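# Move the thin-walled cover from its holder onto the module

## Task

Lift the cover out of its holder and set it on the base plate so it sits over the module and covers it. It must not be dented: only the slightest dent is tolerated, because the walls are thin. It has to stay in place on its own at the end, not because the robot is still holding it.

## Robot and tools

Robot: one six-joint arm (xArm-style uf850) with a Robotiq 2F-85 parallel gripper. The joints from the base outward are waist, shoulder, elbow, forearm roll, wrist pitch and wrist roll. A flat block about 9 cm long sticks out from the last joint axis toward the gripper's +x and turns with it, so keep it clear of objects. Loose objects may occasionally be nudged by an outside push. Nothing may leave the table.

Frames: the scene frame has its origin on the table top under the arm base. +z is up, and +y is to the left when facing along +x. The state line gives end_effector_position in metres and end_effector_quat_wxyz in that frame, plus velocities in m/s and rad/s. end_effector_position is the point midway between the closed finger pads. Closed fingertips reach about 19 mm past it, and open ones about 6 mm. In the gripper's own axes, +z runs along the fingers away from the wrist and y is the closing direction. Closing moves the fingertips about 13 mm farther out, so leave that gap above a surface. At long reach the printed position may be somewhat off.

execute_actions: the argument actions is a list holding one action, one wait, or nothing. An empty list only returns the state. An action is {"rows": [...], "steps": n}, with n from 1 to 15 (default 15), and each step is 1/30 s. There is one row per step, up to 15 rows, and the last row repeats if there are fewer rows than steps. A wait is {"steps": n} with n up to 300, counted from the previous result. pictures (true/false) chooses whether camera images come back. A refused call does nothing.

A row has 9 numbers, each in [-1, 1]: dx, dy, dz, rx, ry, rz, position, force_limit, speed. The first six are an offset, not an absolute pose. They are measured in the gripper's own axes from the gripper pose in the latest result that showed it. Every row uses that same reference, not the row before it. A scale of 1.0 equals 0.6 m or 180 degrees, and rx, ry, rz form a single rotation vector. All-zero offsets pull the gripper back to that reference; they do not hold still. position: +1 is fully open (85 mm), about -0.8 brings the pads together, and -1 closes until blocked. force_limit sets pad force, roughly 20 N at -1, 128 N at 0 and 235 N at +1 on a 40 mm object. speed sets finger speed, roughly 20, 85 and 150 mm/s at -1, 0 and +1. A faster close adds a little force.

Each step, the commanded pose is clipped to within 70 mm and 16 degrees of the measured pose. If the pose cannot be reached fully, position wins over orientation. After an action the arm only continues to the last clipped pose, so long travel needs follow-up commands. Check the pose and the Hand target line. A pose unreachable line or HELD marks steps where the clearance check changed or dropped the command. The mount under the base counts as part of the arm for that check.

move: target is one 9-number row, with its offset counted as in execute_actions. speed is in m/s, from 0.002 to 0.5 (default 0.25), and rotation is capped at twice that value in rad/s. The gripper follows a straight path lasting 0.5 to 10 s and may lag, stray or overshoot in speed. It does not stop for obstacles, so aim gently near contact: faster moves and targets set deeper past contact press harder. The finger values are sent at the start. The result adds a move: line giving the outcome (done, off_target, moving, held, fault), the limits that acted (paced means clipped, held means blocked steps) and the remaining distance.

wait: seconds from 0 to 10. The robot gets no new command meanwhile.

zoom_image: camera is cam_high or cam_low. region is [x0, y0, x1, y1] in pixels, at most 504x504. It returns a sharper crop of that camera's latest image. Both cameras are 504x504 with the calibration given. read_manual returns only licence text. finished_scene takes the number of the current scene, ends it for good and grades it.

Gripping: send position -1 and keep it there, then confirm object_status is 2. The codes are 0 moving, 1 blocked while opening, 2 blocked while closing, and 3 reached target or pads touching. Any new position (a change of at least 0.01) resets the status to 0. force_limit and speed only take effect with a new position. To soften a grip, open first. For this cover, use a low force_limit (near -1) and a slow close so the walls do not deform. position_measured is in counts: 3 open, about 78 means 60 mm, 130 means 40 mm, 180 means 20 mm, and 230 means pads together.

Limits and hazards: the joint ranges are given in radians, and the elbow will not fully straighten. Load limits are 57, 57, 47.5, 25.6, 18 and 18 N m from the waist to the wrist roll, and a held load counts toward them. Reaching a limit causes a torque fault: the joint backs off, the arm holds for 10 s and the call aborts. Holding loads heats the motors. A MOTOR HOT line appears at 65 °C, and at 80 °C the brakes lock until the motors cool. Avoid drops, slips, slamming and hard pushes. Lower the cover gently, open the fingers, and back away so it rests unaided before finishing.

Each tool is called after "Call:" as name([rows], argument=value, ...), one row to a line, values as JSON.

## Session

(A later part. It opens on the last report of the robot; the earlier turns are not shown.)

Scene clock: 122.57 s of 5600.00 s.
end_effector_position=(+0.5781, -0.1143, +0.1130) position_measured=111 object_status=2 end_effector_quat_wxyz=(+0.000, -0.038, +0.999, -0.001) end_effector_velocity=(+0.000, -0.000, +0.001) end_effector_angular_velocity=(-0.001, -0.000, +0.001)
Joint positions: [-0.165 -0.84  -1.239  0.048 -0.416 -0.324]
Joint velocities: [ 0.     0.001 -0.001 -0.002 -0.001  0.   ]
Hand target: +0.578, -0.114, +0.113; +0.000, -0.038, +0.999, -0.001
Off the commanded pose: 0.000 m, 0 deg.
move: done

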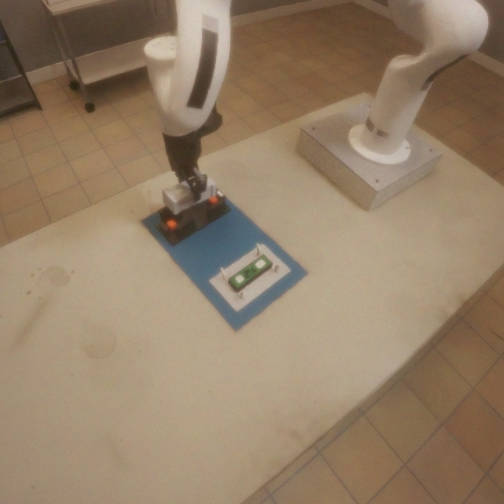

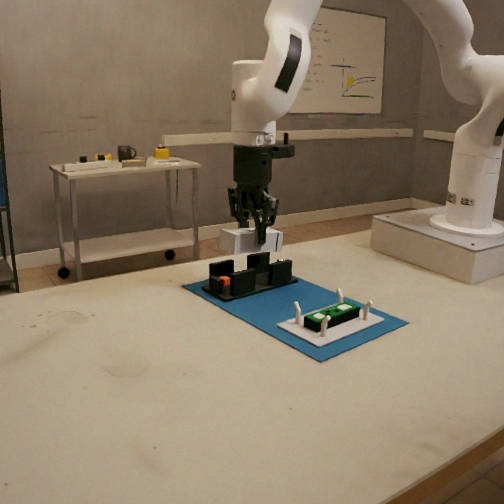

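Call:
move(target=[0.001,0.388,0.035,0,0.039,0.004,-0.98,-0.7,-1], speed=0.12)

Call:
zoom_image(camera="cam_low", region=[270, 240, 390, 350])

Call:
zoom_image(camera="cam_high", region=[200, 220, 300, 320])

Scene clock: 137.90 s of 5600.00 s.
end_effector_position=(+0.5602, +0.1176, +0.0918) position_measured=111 object_status=2 end_effector_quat_wxyz=(-0.061, -0.031, +0.998, -0.003) end_effector_velocity=(-0.001, +0.001, -0.001) end_effector_angular_velocity=(-0.001, +0.002, +0.000)
Joint positions: [ 0.228 -0.897 -1.291  0.077 -0.526  0.056]
Joint velocities: [ 0.003 -0.002 -0.001  0.    -0.001  0.002]
Hand target: +0.560, +0.118, +0.092; -0.061, -0.031, +0.998, -0.003
Off the commanded pose: 0.000 m, 0 deg.
After step 90, 10.03 s passed at rest.
move: done

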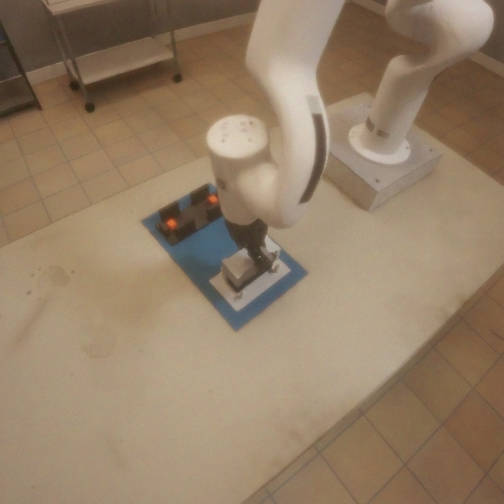

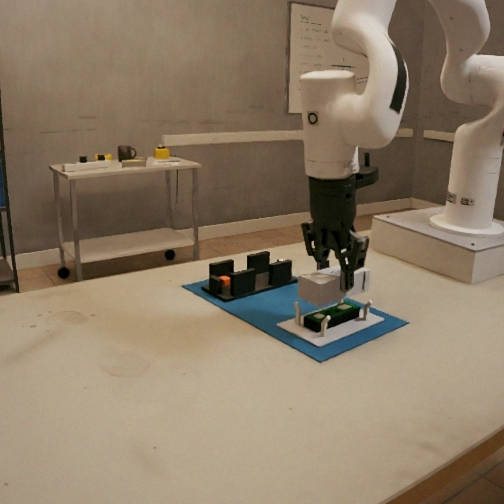

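Region (270, 240, 390, 350) of cam_low's 504x504 image, scaled by 4.200, with more detail than that image has; it fills the top 462 rows of this view, and the rest is white.

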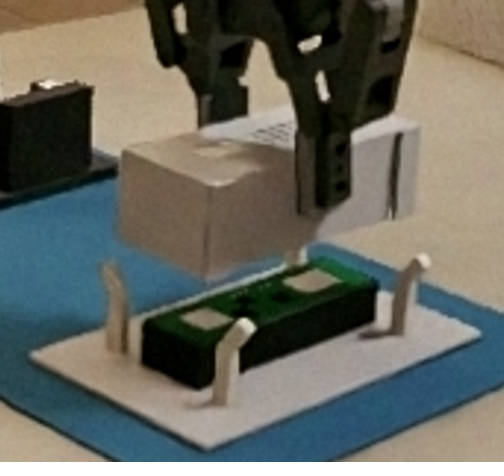

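Region (200, 220, 300, 320) of cam_high's 504x504 image, scaled by 5.040, with more detail than that image has.

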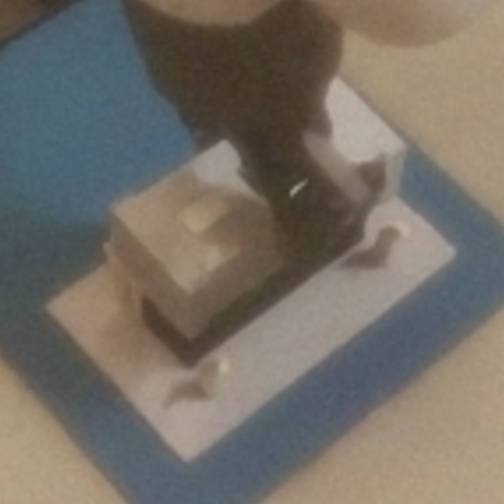

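Call:
move(target=[-0.0045,0,0.0364,0,0.002,0,-0.98,-0.7,-1], speed=0.02)

Call:
zoom_image(camera="cam_low", region=[280, 265, 380, 345])

Call:
zoom_image(camera="cam_high", region=[210, 240, 290, 310])

Scene clock: 146.50 s of 5600.00 s.
end_effector_position=(+0.5602, +0.1175, +0.0699) position_measured=111 object_status=2 end_effector_quat_wxyz=(-0.064, -0.031, +0.997, -0.003) end_effector_velocity=(+0.001, +0.000, -0.000) end_effector_angular_velocity=(+0.001, -0.002, -0.001)
Joint positions: [ 0.229 -0.942 -1.31   0.081 -0.505  0.051]
Joint velocities: [-0.    -0.001 -0.001  0.002  0.001 -0.   ]
Hand target: +0.560, +0.118, +0.070; -0.064, -0.031, +0.997, -0.003
Off the commanded pose: 0.000 m, 0 deg.
After step 90, 4.27 s passed at rest.
move: done

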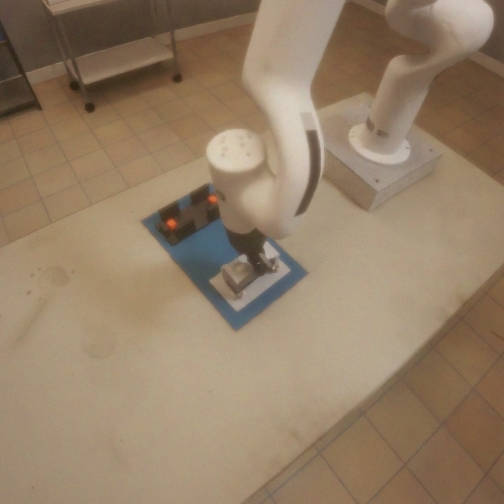

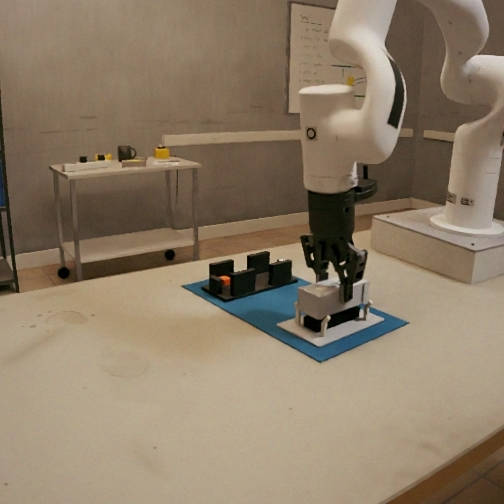

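Region (280, 265, 380, 345) of cam_low's 504x504 image, scaled by 5.040, with more detail than that image has; it fills the top 403 rows of this view, and the rest is white.

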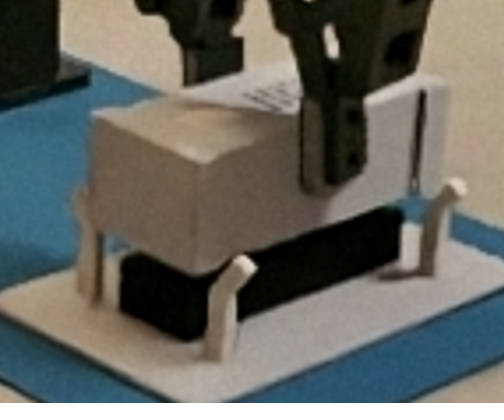

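Region (210, 240, 290, 310) of cam_high's 504x504 image, scaled by 6.300, with more detail than that image has; it fills the top 441 rows of this view, and the rest is white.

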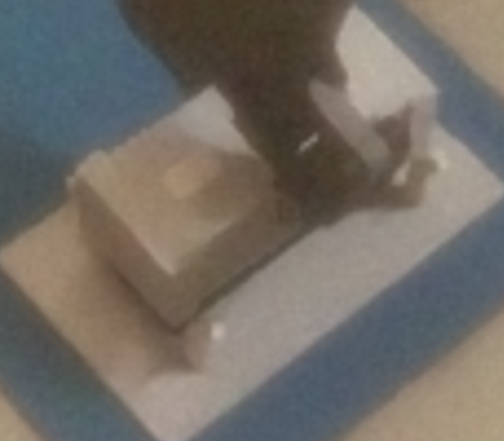

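Call:
move(target=[-0.0011,0,0.0083,0,0,0,-0.98,-0.7,-1], speed=0.008)

Call:
execute_actions([
  {"rows":[[-0.00005,0,0.0004,0,0,0,-0.98,-0.7,-1],[-0.0001,0,0.0008,0,0,0,-0.98,-0.7,-1],[-0.00015,0,0.0012,0,0,0,-0.98,-0.7,-1],[-0.0002,0,0.0016,0,0,0,-0.98,-0.7,-1],[-0.00025,0,0.002,0,0,0,-0.98,-0.7,-1],[-0.0003,0,0.0024,0,0,0,-0.98,-0.7,-1],[-0.00035,0,0.0028,0,0,0,-0.98,-0.7,-1],[-0.0004,0,0.0032,0,0,0,-0.98,-0.7,-1],[-0.00045,0,0.0036,0,0,0,-0.98,-0.7,-1],[-0.0005,0,0.004,0,0,0,-0.98,-0.7,-1],[-0.00055,0,0.0044,0,0,0,-0.98,-0.7,-1],[-0.0006,0,0.0048,0,0,0,-0.98,-0.7,-1],[-0.00065,0,0.0052,0,0,0,-0.98,-0.7,-1],[-0.0007,0,0.0056,0,0,0,-0.98,-0.7,-1],[-0.00075,0,0.006,0,0,0,-0.98,-0.7,-1]],"steps":15},
], pictures=false)

Call:
execute_actions([
  {"steps":10},
])

Call:
zoom_image(camera="cam_low", region=[280, 265, 380, 345])

Scene clock: 162.17 s of 5600.00 s.
end_effector_position=(+0.5605, +0.1174, +0.0650) position_measured=111 object_status=2 end_effector_quat_wxyz=(-0.064, -0.031, +0.997, -0.003) end_effector_velocity=(-0.001, +0.000, -0.002) end_effector_angular_velocity=(-0.000, +0.001, -0.002)
Joint positions: [ 0.229 -0.951 -1.313  0.082 -0.498  0.05 ]
Joint velocities: [ 0.001 -0.003  0.001  0.002  0.003  0.001]
Hand target: +0.560, +0.118, +0.065; -0.064, -0.031, +0.997, -0.003
Off the commanded pose: 0.000 m, 0 deg.
After step 90, 11.83 s passed at rest.
move: done

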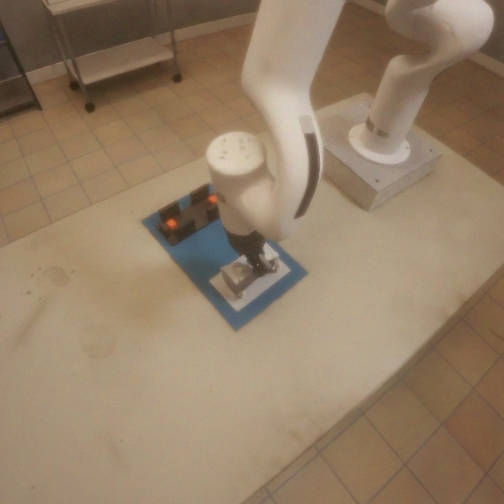

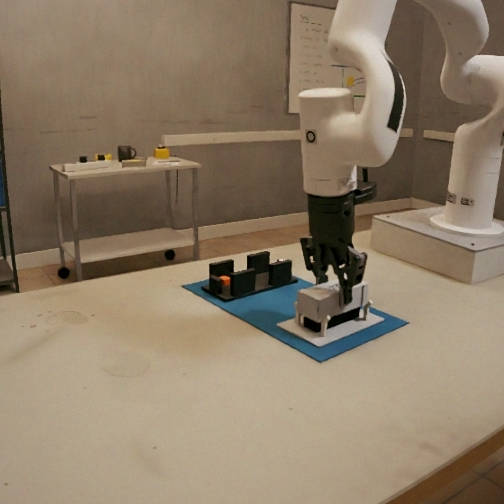

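Scene clock: 162.67 s of 5600.00 s.
end_effector_position=(+0.5605, +0.1173, +0.0620) position_measured=111 object_status=2 end_effector_quat_wxyz=(-0.064, -0.031, +0.997, -0.003) end_effector_velocity=(+0.000, +0.000, -0.006) end_effector_angular_velocity=(+0.001, -0.001, -0.002)
Joint positions: [ 0.229 -0.957 -1.315  0.083 -0.494  0.049]
Joint velocities: [ 0.    -0.012 -0.005  0.004  0.009 -0.001]
Hand target: +0.560, +0.117, +0.061; -0.064, -0.031, +0.997, -0.003
Off the commanded pose: 0.001 m, 0 deg.
Steps of this call (steps 1 to 15: all 15 steps of this action). Readings (end_effector_position | what the end effector reports):
1: (+0.5605, +0.1174, +0.0650) | position_measured=111 object_status=2
2: (+0.5605, +0.1174, +0.0650) | position_measured=111 object_status=2
4: (+0.5606, +0.1174, +0.0647) | position_measured=111 object_status=2
8: (+0.5605, +0.1173, +0.0637) | position_measured=111 object_status=2
15: the state above

Scene clock: 163.00 s of 5600.00 s.
end_effector_position=(+0.5605, +0.1173, +0.0615) position_measured=111 object_status=2 end_effector_quat_wxyz=(-0.064, -0.031, +0.997, -0.003) end_effector_velocity=(+0.000, +0.000, +0.000) end_effector_angular_velocity=(+0.000, -0.000, -0.001)
Joint positions: [ 0.229 -0.959 -1.315  0.083 -0.494  0.049]
Joint velocities: [ 0.    -0.    -0.001  0.001 -0.     0.   ]
Hand target: +0.560, +0.117, +0.061; -0.064, -0.031, +0.997, -0.003
Off the commanded pose: 0.000 m, 0 deg.
Steps of this call (steps 1 to 10: nothing new was sent). Readings (end_effector_position | what the end effector reports):
1: (+0.5605, +0.1173, +0.0618) | position_measured=111 object_status=2
2: (+0.5605, +0.1173, +0.0616) | position_measured=111 object_status=2
4: (+0.5605, +0.1173, +0.0615) | position_measured=111 object_status=2
8: (+0.5605, +0.1173, +0.0615) | position_measured=111 object_status=2
10: the state above

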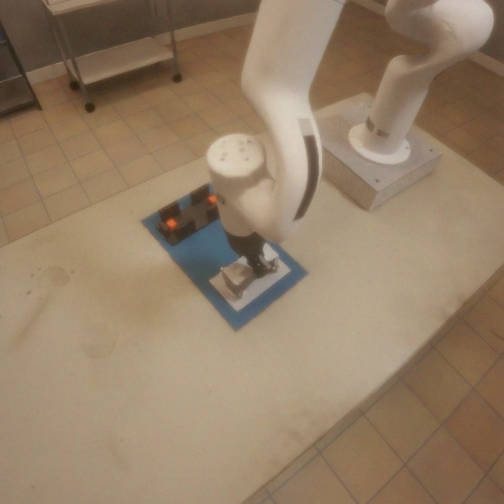

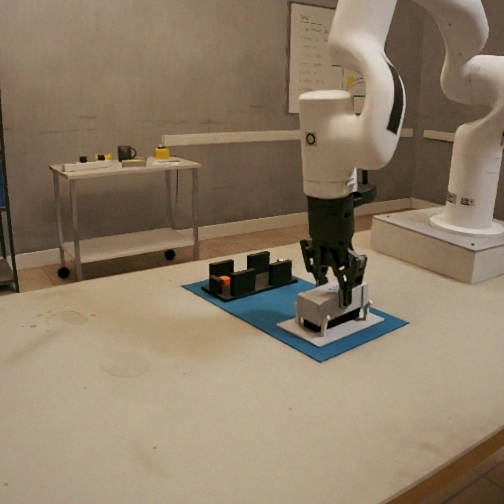

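Region (280, 265, 380, 345) of cam_low's 504x504 image, scaled by 5.040, with more detail than that image has; it fills the top 403 rows of this view, and the rest is white.

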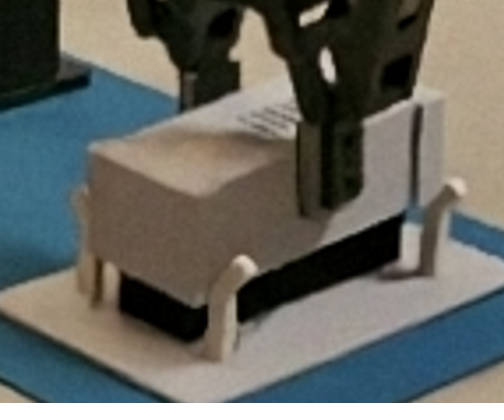

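Call:
move(target=[0.0008,-0.0023,-0.0065,0,-0.017,-0.003,-0.98,-0.7,-1], speed=0.015)

Call:
zoom_image(camera="cam_low", region=[280, 265, 380, 345])

Call:
move(target=[-0.0006,0,0.0075,0,0,0,-0.98,-0.7,-1], speed=0.005)

Call:
zoom_image(camera="cam_low", region=[280, 265, 380, 345])

Scene clock: 182.47 s of 5600.00 s.
end_effector_position=(+0.5606, +0.1160, +0.0654) position_measured=111 object_status=2 end_effector_quat_wxyz=(-0.037, -0.036, +0.999, -0.002) end_effector_velocity=(+0.001, +0.000, +0.001) end_effector_angular_velocity=(+0.001, -0.003, -0.001)
Joint positions: [ 0.229 -0.925 -1.263  0.08  -0.422  0.041]
Joint velocities: [ 0.     0.001  0.001  0.002  0.002 -0.   ]
Hand target: +0.561, +0.116, +0.065; -0.037, -0.036, +0.999, -0.002
Off the commanded pose: 0.000 m, 0 deg.
After step 90, 14.43 s passed at rest.
move: done

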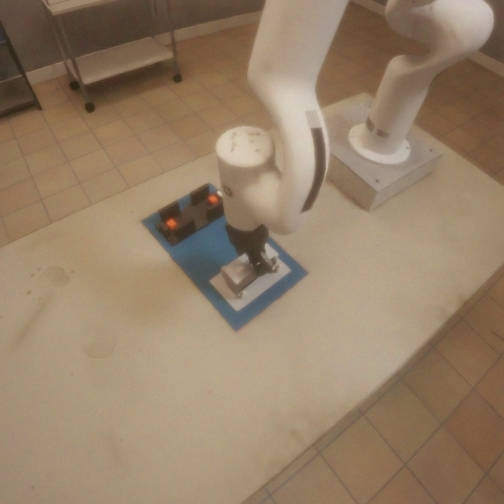

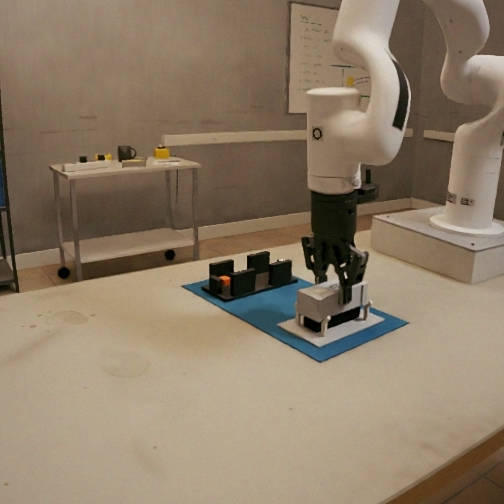

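Region (280, 265, 380, 345) of cam_low's 504x504 image, scaled by 5.040, with more detail than that image has; it fills the top 403 rows of this view, and the rest is white.

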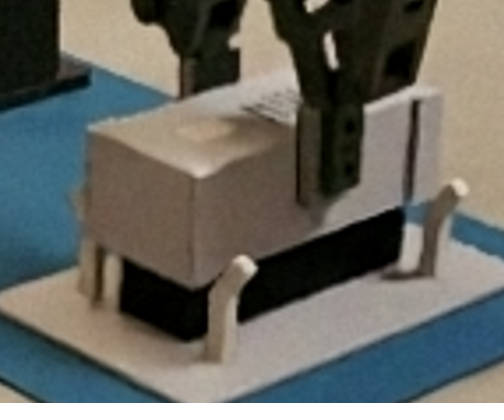

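Scene clock: 183.60 s of 5600.00 s.
end_effector_position=(+0.5606, +0.1159, +0.0608) position_measured=111 object_status=2 end_effector_quat_wxyz=(-0.037, -0.036, +0.999, -0.002) end_effector_velocity=(-0.001, +0.000, -0.000) end_effector_angular_velocity=(-0.000, +0.001, -0.002)
Joint positions: [ 0.229 -0.934 -1.266  0.082 -0.416  0.04 ]
Joint velocities: [ 0.    -0.     0.001  0.001  0.     0.002]
Hand target: +0.561, +0.116, +0.061; -0.037, -0.036, +0.999, -0.002
Off the commanded pose: 0.000 m, 0 deg.
move: done

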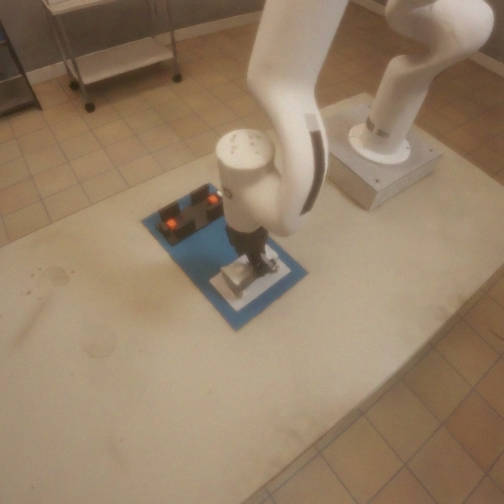

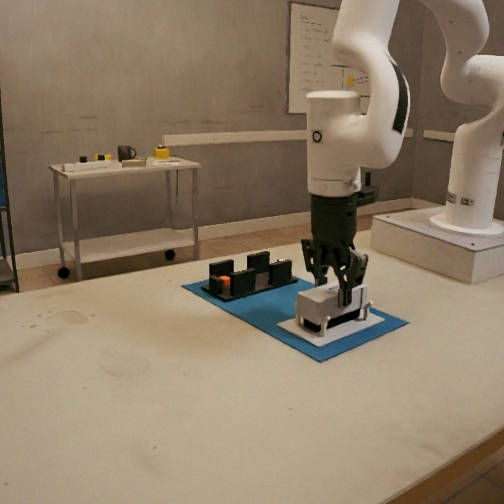

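Region (280, 265, 380, 345) of cam_low's 504x504 image, scaled by 5.040, with more detail than that image has; it fills the top 403 rows of this view, and the rest is white.

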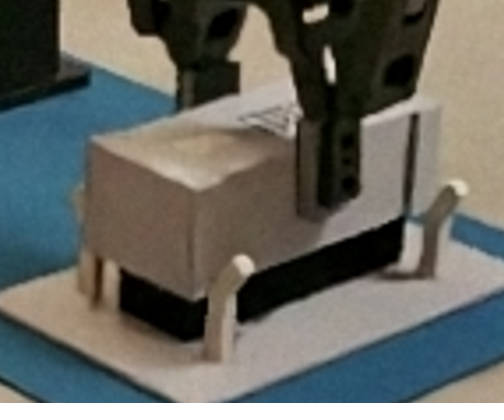

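Call:
move(target=[0.001,0,0.01,0,0,0,-0.98,-0.7,-1], speed=0.005)

Call:
zoom_image(camera="cam_low", region=[280, 265, 380, 345])

Scene clock: 189.50 s of 5600.00 s.
end_effector_position=(+0.5595, +0.1158, +0.0548) position_measured=111 object_status=2 end_effector_quat_wxyz=(-0.037, -0.036, +0.999, -0.002) end_effector_velocity=(-0.000, -0.000, -0.000) end_effector_angular_velocity=(-0.000, +0.001, +0.000)
Joint positions: [ 0.23  -0.944 -1.266  0.083 -0.406  0.039]
Joint velocities: [-0. -0.  0.  0.  0. -0.]
Hand target: +0.560, +0.116, +0.055; -0.037, -0.036, +0.999, -0.002
Off the commanded pose: 0.000 m, 0 deg.
After step 90, 1.47 s passed at rest.
move: done

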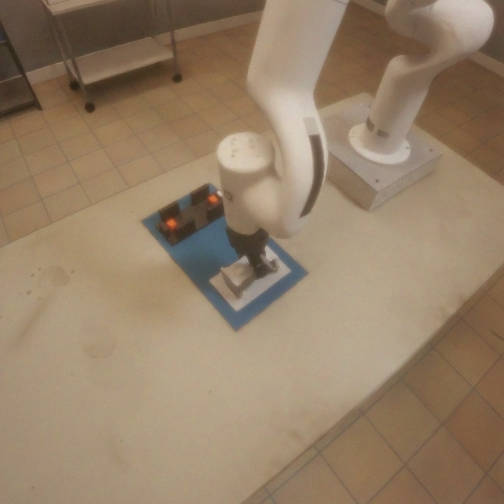

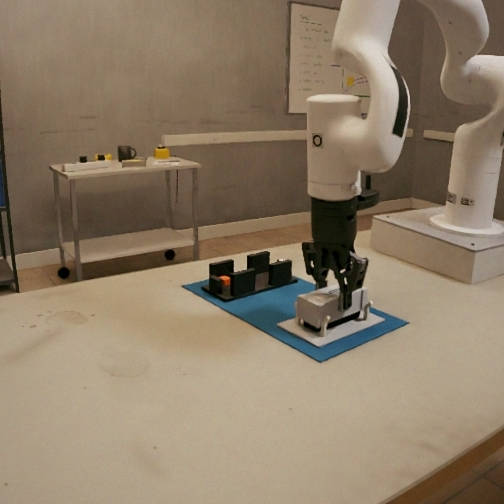

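Region (280, 265, 380, 345) of cam_low's 504x504 image, scaled by 5.040, with more detail than that image has; it fills the top 403 rows of this view, and the rest is white.

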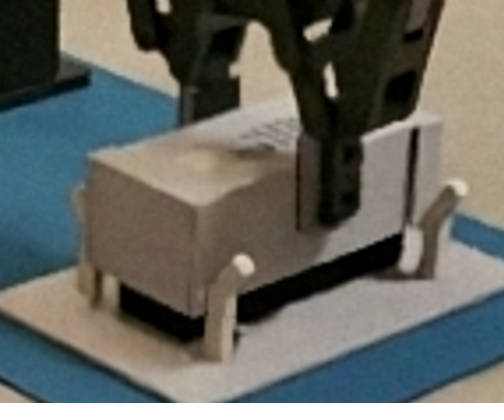

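Call:
move(target=[-0.0017,0,0.0233,0,0,0,-0.98,-0.7,-1], speed=0.008)

Call:
zoom_image(camera="cam_low", region=[280, 265, 380, 345])

Scene clock: 196.70 s of 5600.00 s.
end_effector_position=(+0.5595, +0.1158, +0.0408) position_measured=111 object_status=2 end_effector_quat_wxyz=(-0.037, -0.036, +0.999, -0.002) end_effector_velocity=(+0.001, +0.000, +0.001) end_effector_angular_velocity=(-0.000, -0.002, +0.001)
Joint positions: [ 0.23  -0.972 -1.277  0.087 -0.388  0.035]
Joint velocities: [-0.     0.001 -0.001 -0.001  0.001 -0.   ]
Hand target: +0.560, +0.116, +0.041; -0.037, -0.036, +0.999, -0.002
Off the commanded pose: 0.000 m, 0 deg.
After step 90, 2.23 s passed at rest.
move: done

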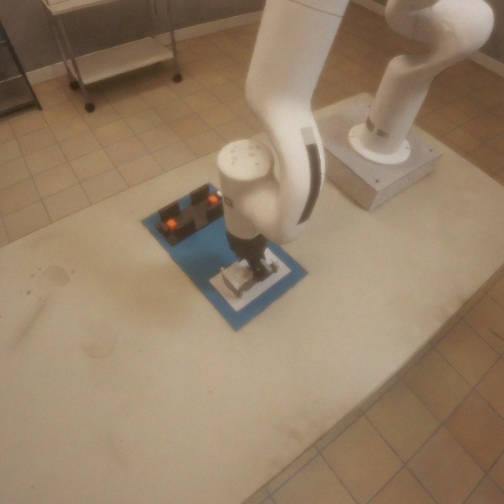

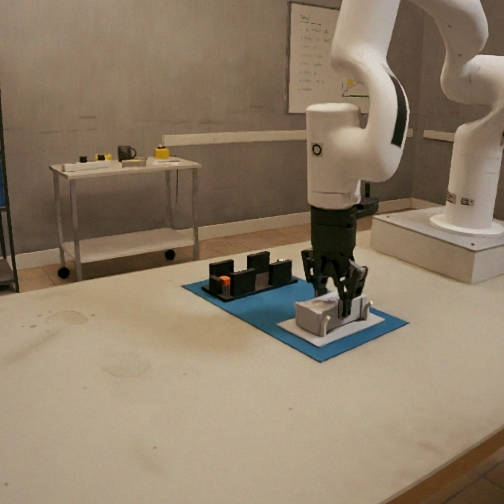

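Region (280, 265, 380, 345) of cam_low's 504x504 image, scaled by 5.040, with more detail than that image has; it fills the top 403 rows of this view, and the rest is white.

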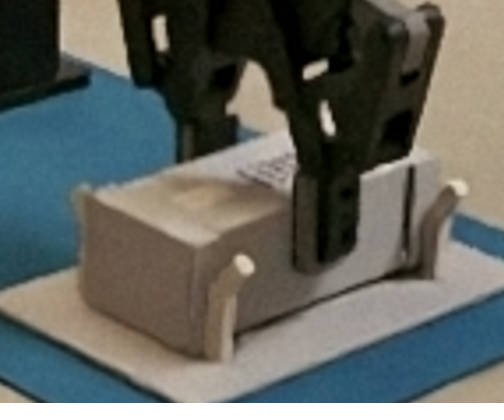

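Call:
move(target=[-0.0002,0,0.003,0,0,0,-0.98,-0.7,-1], speed=0.004)

Call:
move(target=[0,0,0,0,0,0,0.6,-1,-0.7], speed=0.01)

Call:
move(target=[0,0,-0.12,0,0,0,0.6,-1,-0.7], speed=0.08)

Call:
zoom_image(camera="cam_low", region=[280, 265, 380, 345])

Scene clock: 204.80 s of 5600.00 s.
end_effector_position=(+0.5597, +0.1158, +0.0392) position_measured=111 object_status=2 end_effector_quat_wxyz=(-0.037, -0.036, +0.999, -0.002) end_effector_velocity=(-0.001, -0.000, -0.001) end_effector_angular_velocity=(-0.001, +0.002, +0.002)
Joint positions: [ 0.23  -0.976 -1.278  0.088 -0.386  0.035]
Joint velocities: [ 0.    -0.     0.002 -0.002  0.     0.   ]
Hand target: +0.559, +0.116, +0.039; -0.037, -0.036, +0.999, -0.002
Off the commanded pose: 0.000 m, 0 deg.
After step 90, 4.40 s passed at rest.
move: done

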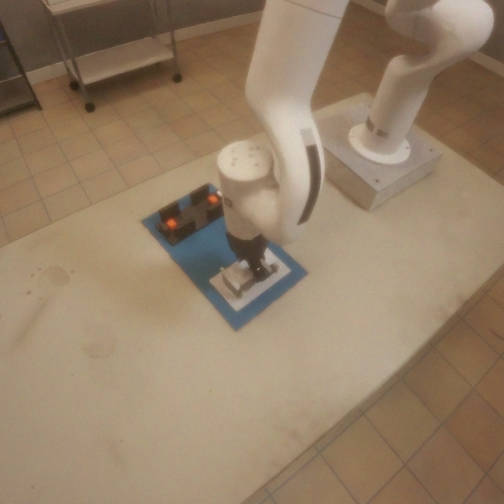

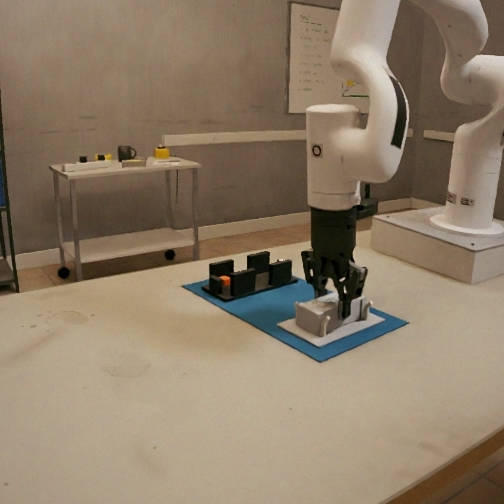

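Scene clock: 205.67 s of 5600.00 s.
end_effector_position=(+0.5597, +0.1158, +0.0392) position_measured=53 object_status=0 end_effector_quat_wxyz=(-0.037, -0.036, +0.999, -0.002) end_effector_velocity=(+0.000, -0.000, +0.000) end_effector_angular_velocity=(-0.000, -0.000, +0.002)
Joint positions: [ 0.23  -0.976 -1.278  0.088 -0.386  0.035]
Joint velocities: [ 0.     0.    -0.    -0.002 -0.    -0.   ]
Hand target: +0.560, +0.116, +0.039; -0.037, -0.036, +0.999, -0.002
Off the commanded pose: 0.000 m, 0 deg.
move: done

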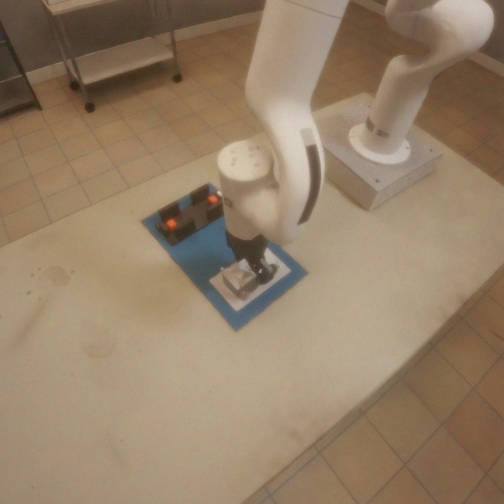

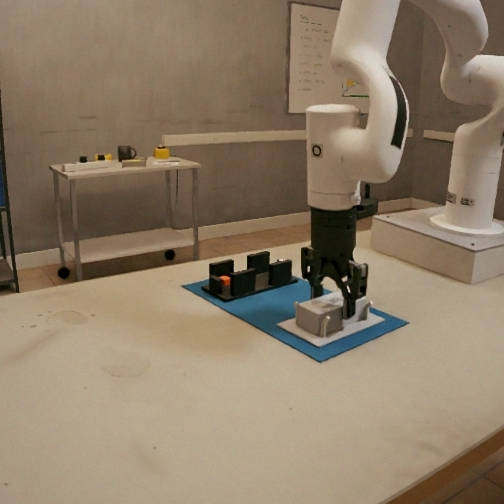

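Scene clock: 206.87 s of 5600.00 s.
end_effector_position=(+0.5647, +0.1162, +0.1107) position_measured=53 object_status=3 end_effector_quat_wxyz=(-0.037, -0.036, +0.999, -0.002) end_effector_velocity=(+0.002, +0.000, +0.003) end_effector_angular_velocity=(+0.001, -0.004, +0.000)
Joint positions: [ 0.226 -0.844 -1.254  0.069 -0.494  0.051]
Joint velocities: [-0.     0.004 -0.002 -0.001 -0.002  0.   ]
Hand target: +0.565, +0.116, +0.111; -0.037, -0.036, +0.999, -0.002
Off the commanded pose: 0.000 m, 0 deg.
move: done

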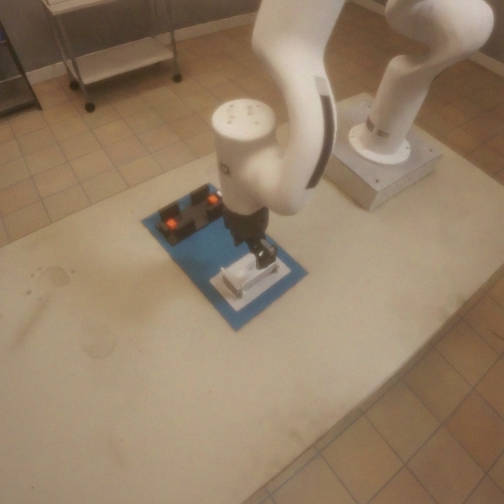

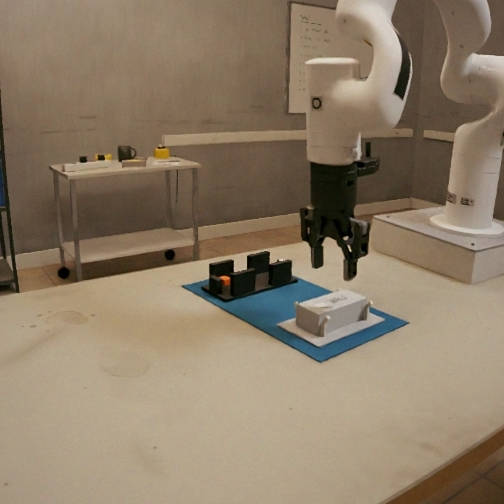

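Region (280, 265, 380, 345) of cam_low's 504x504 image, scaled by 5.040, with more detail than that image has; it fills the top 403 rows of this view, and the rest is white.

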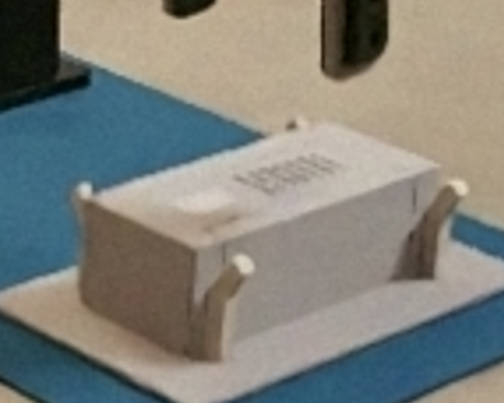

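Call:
finished_scene(scene=2)

The scene is finished: the task was done.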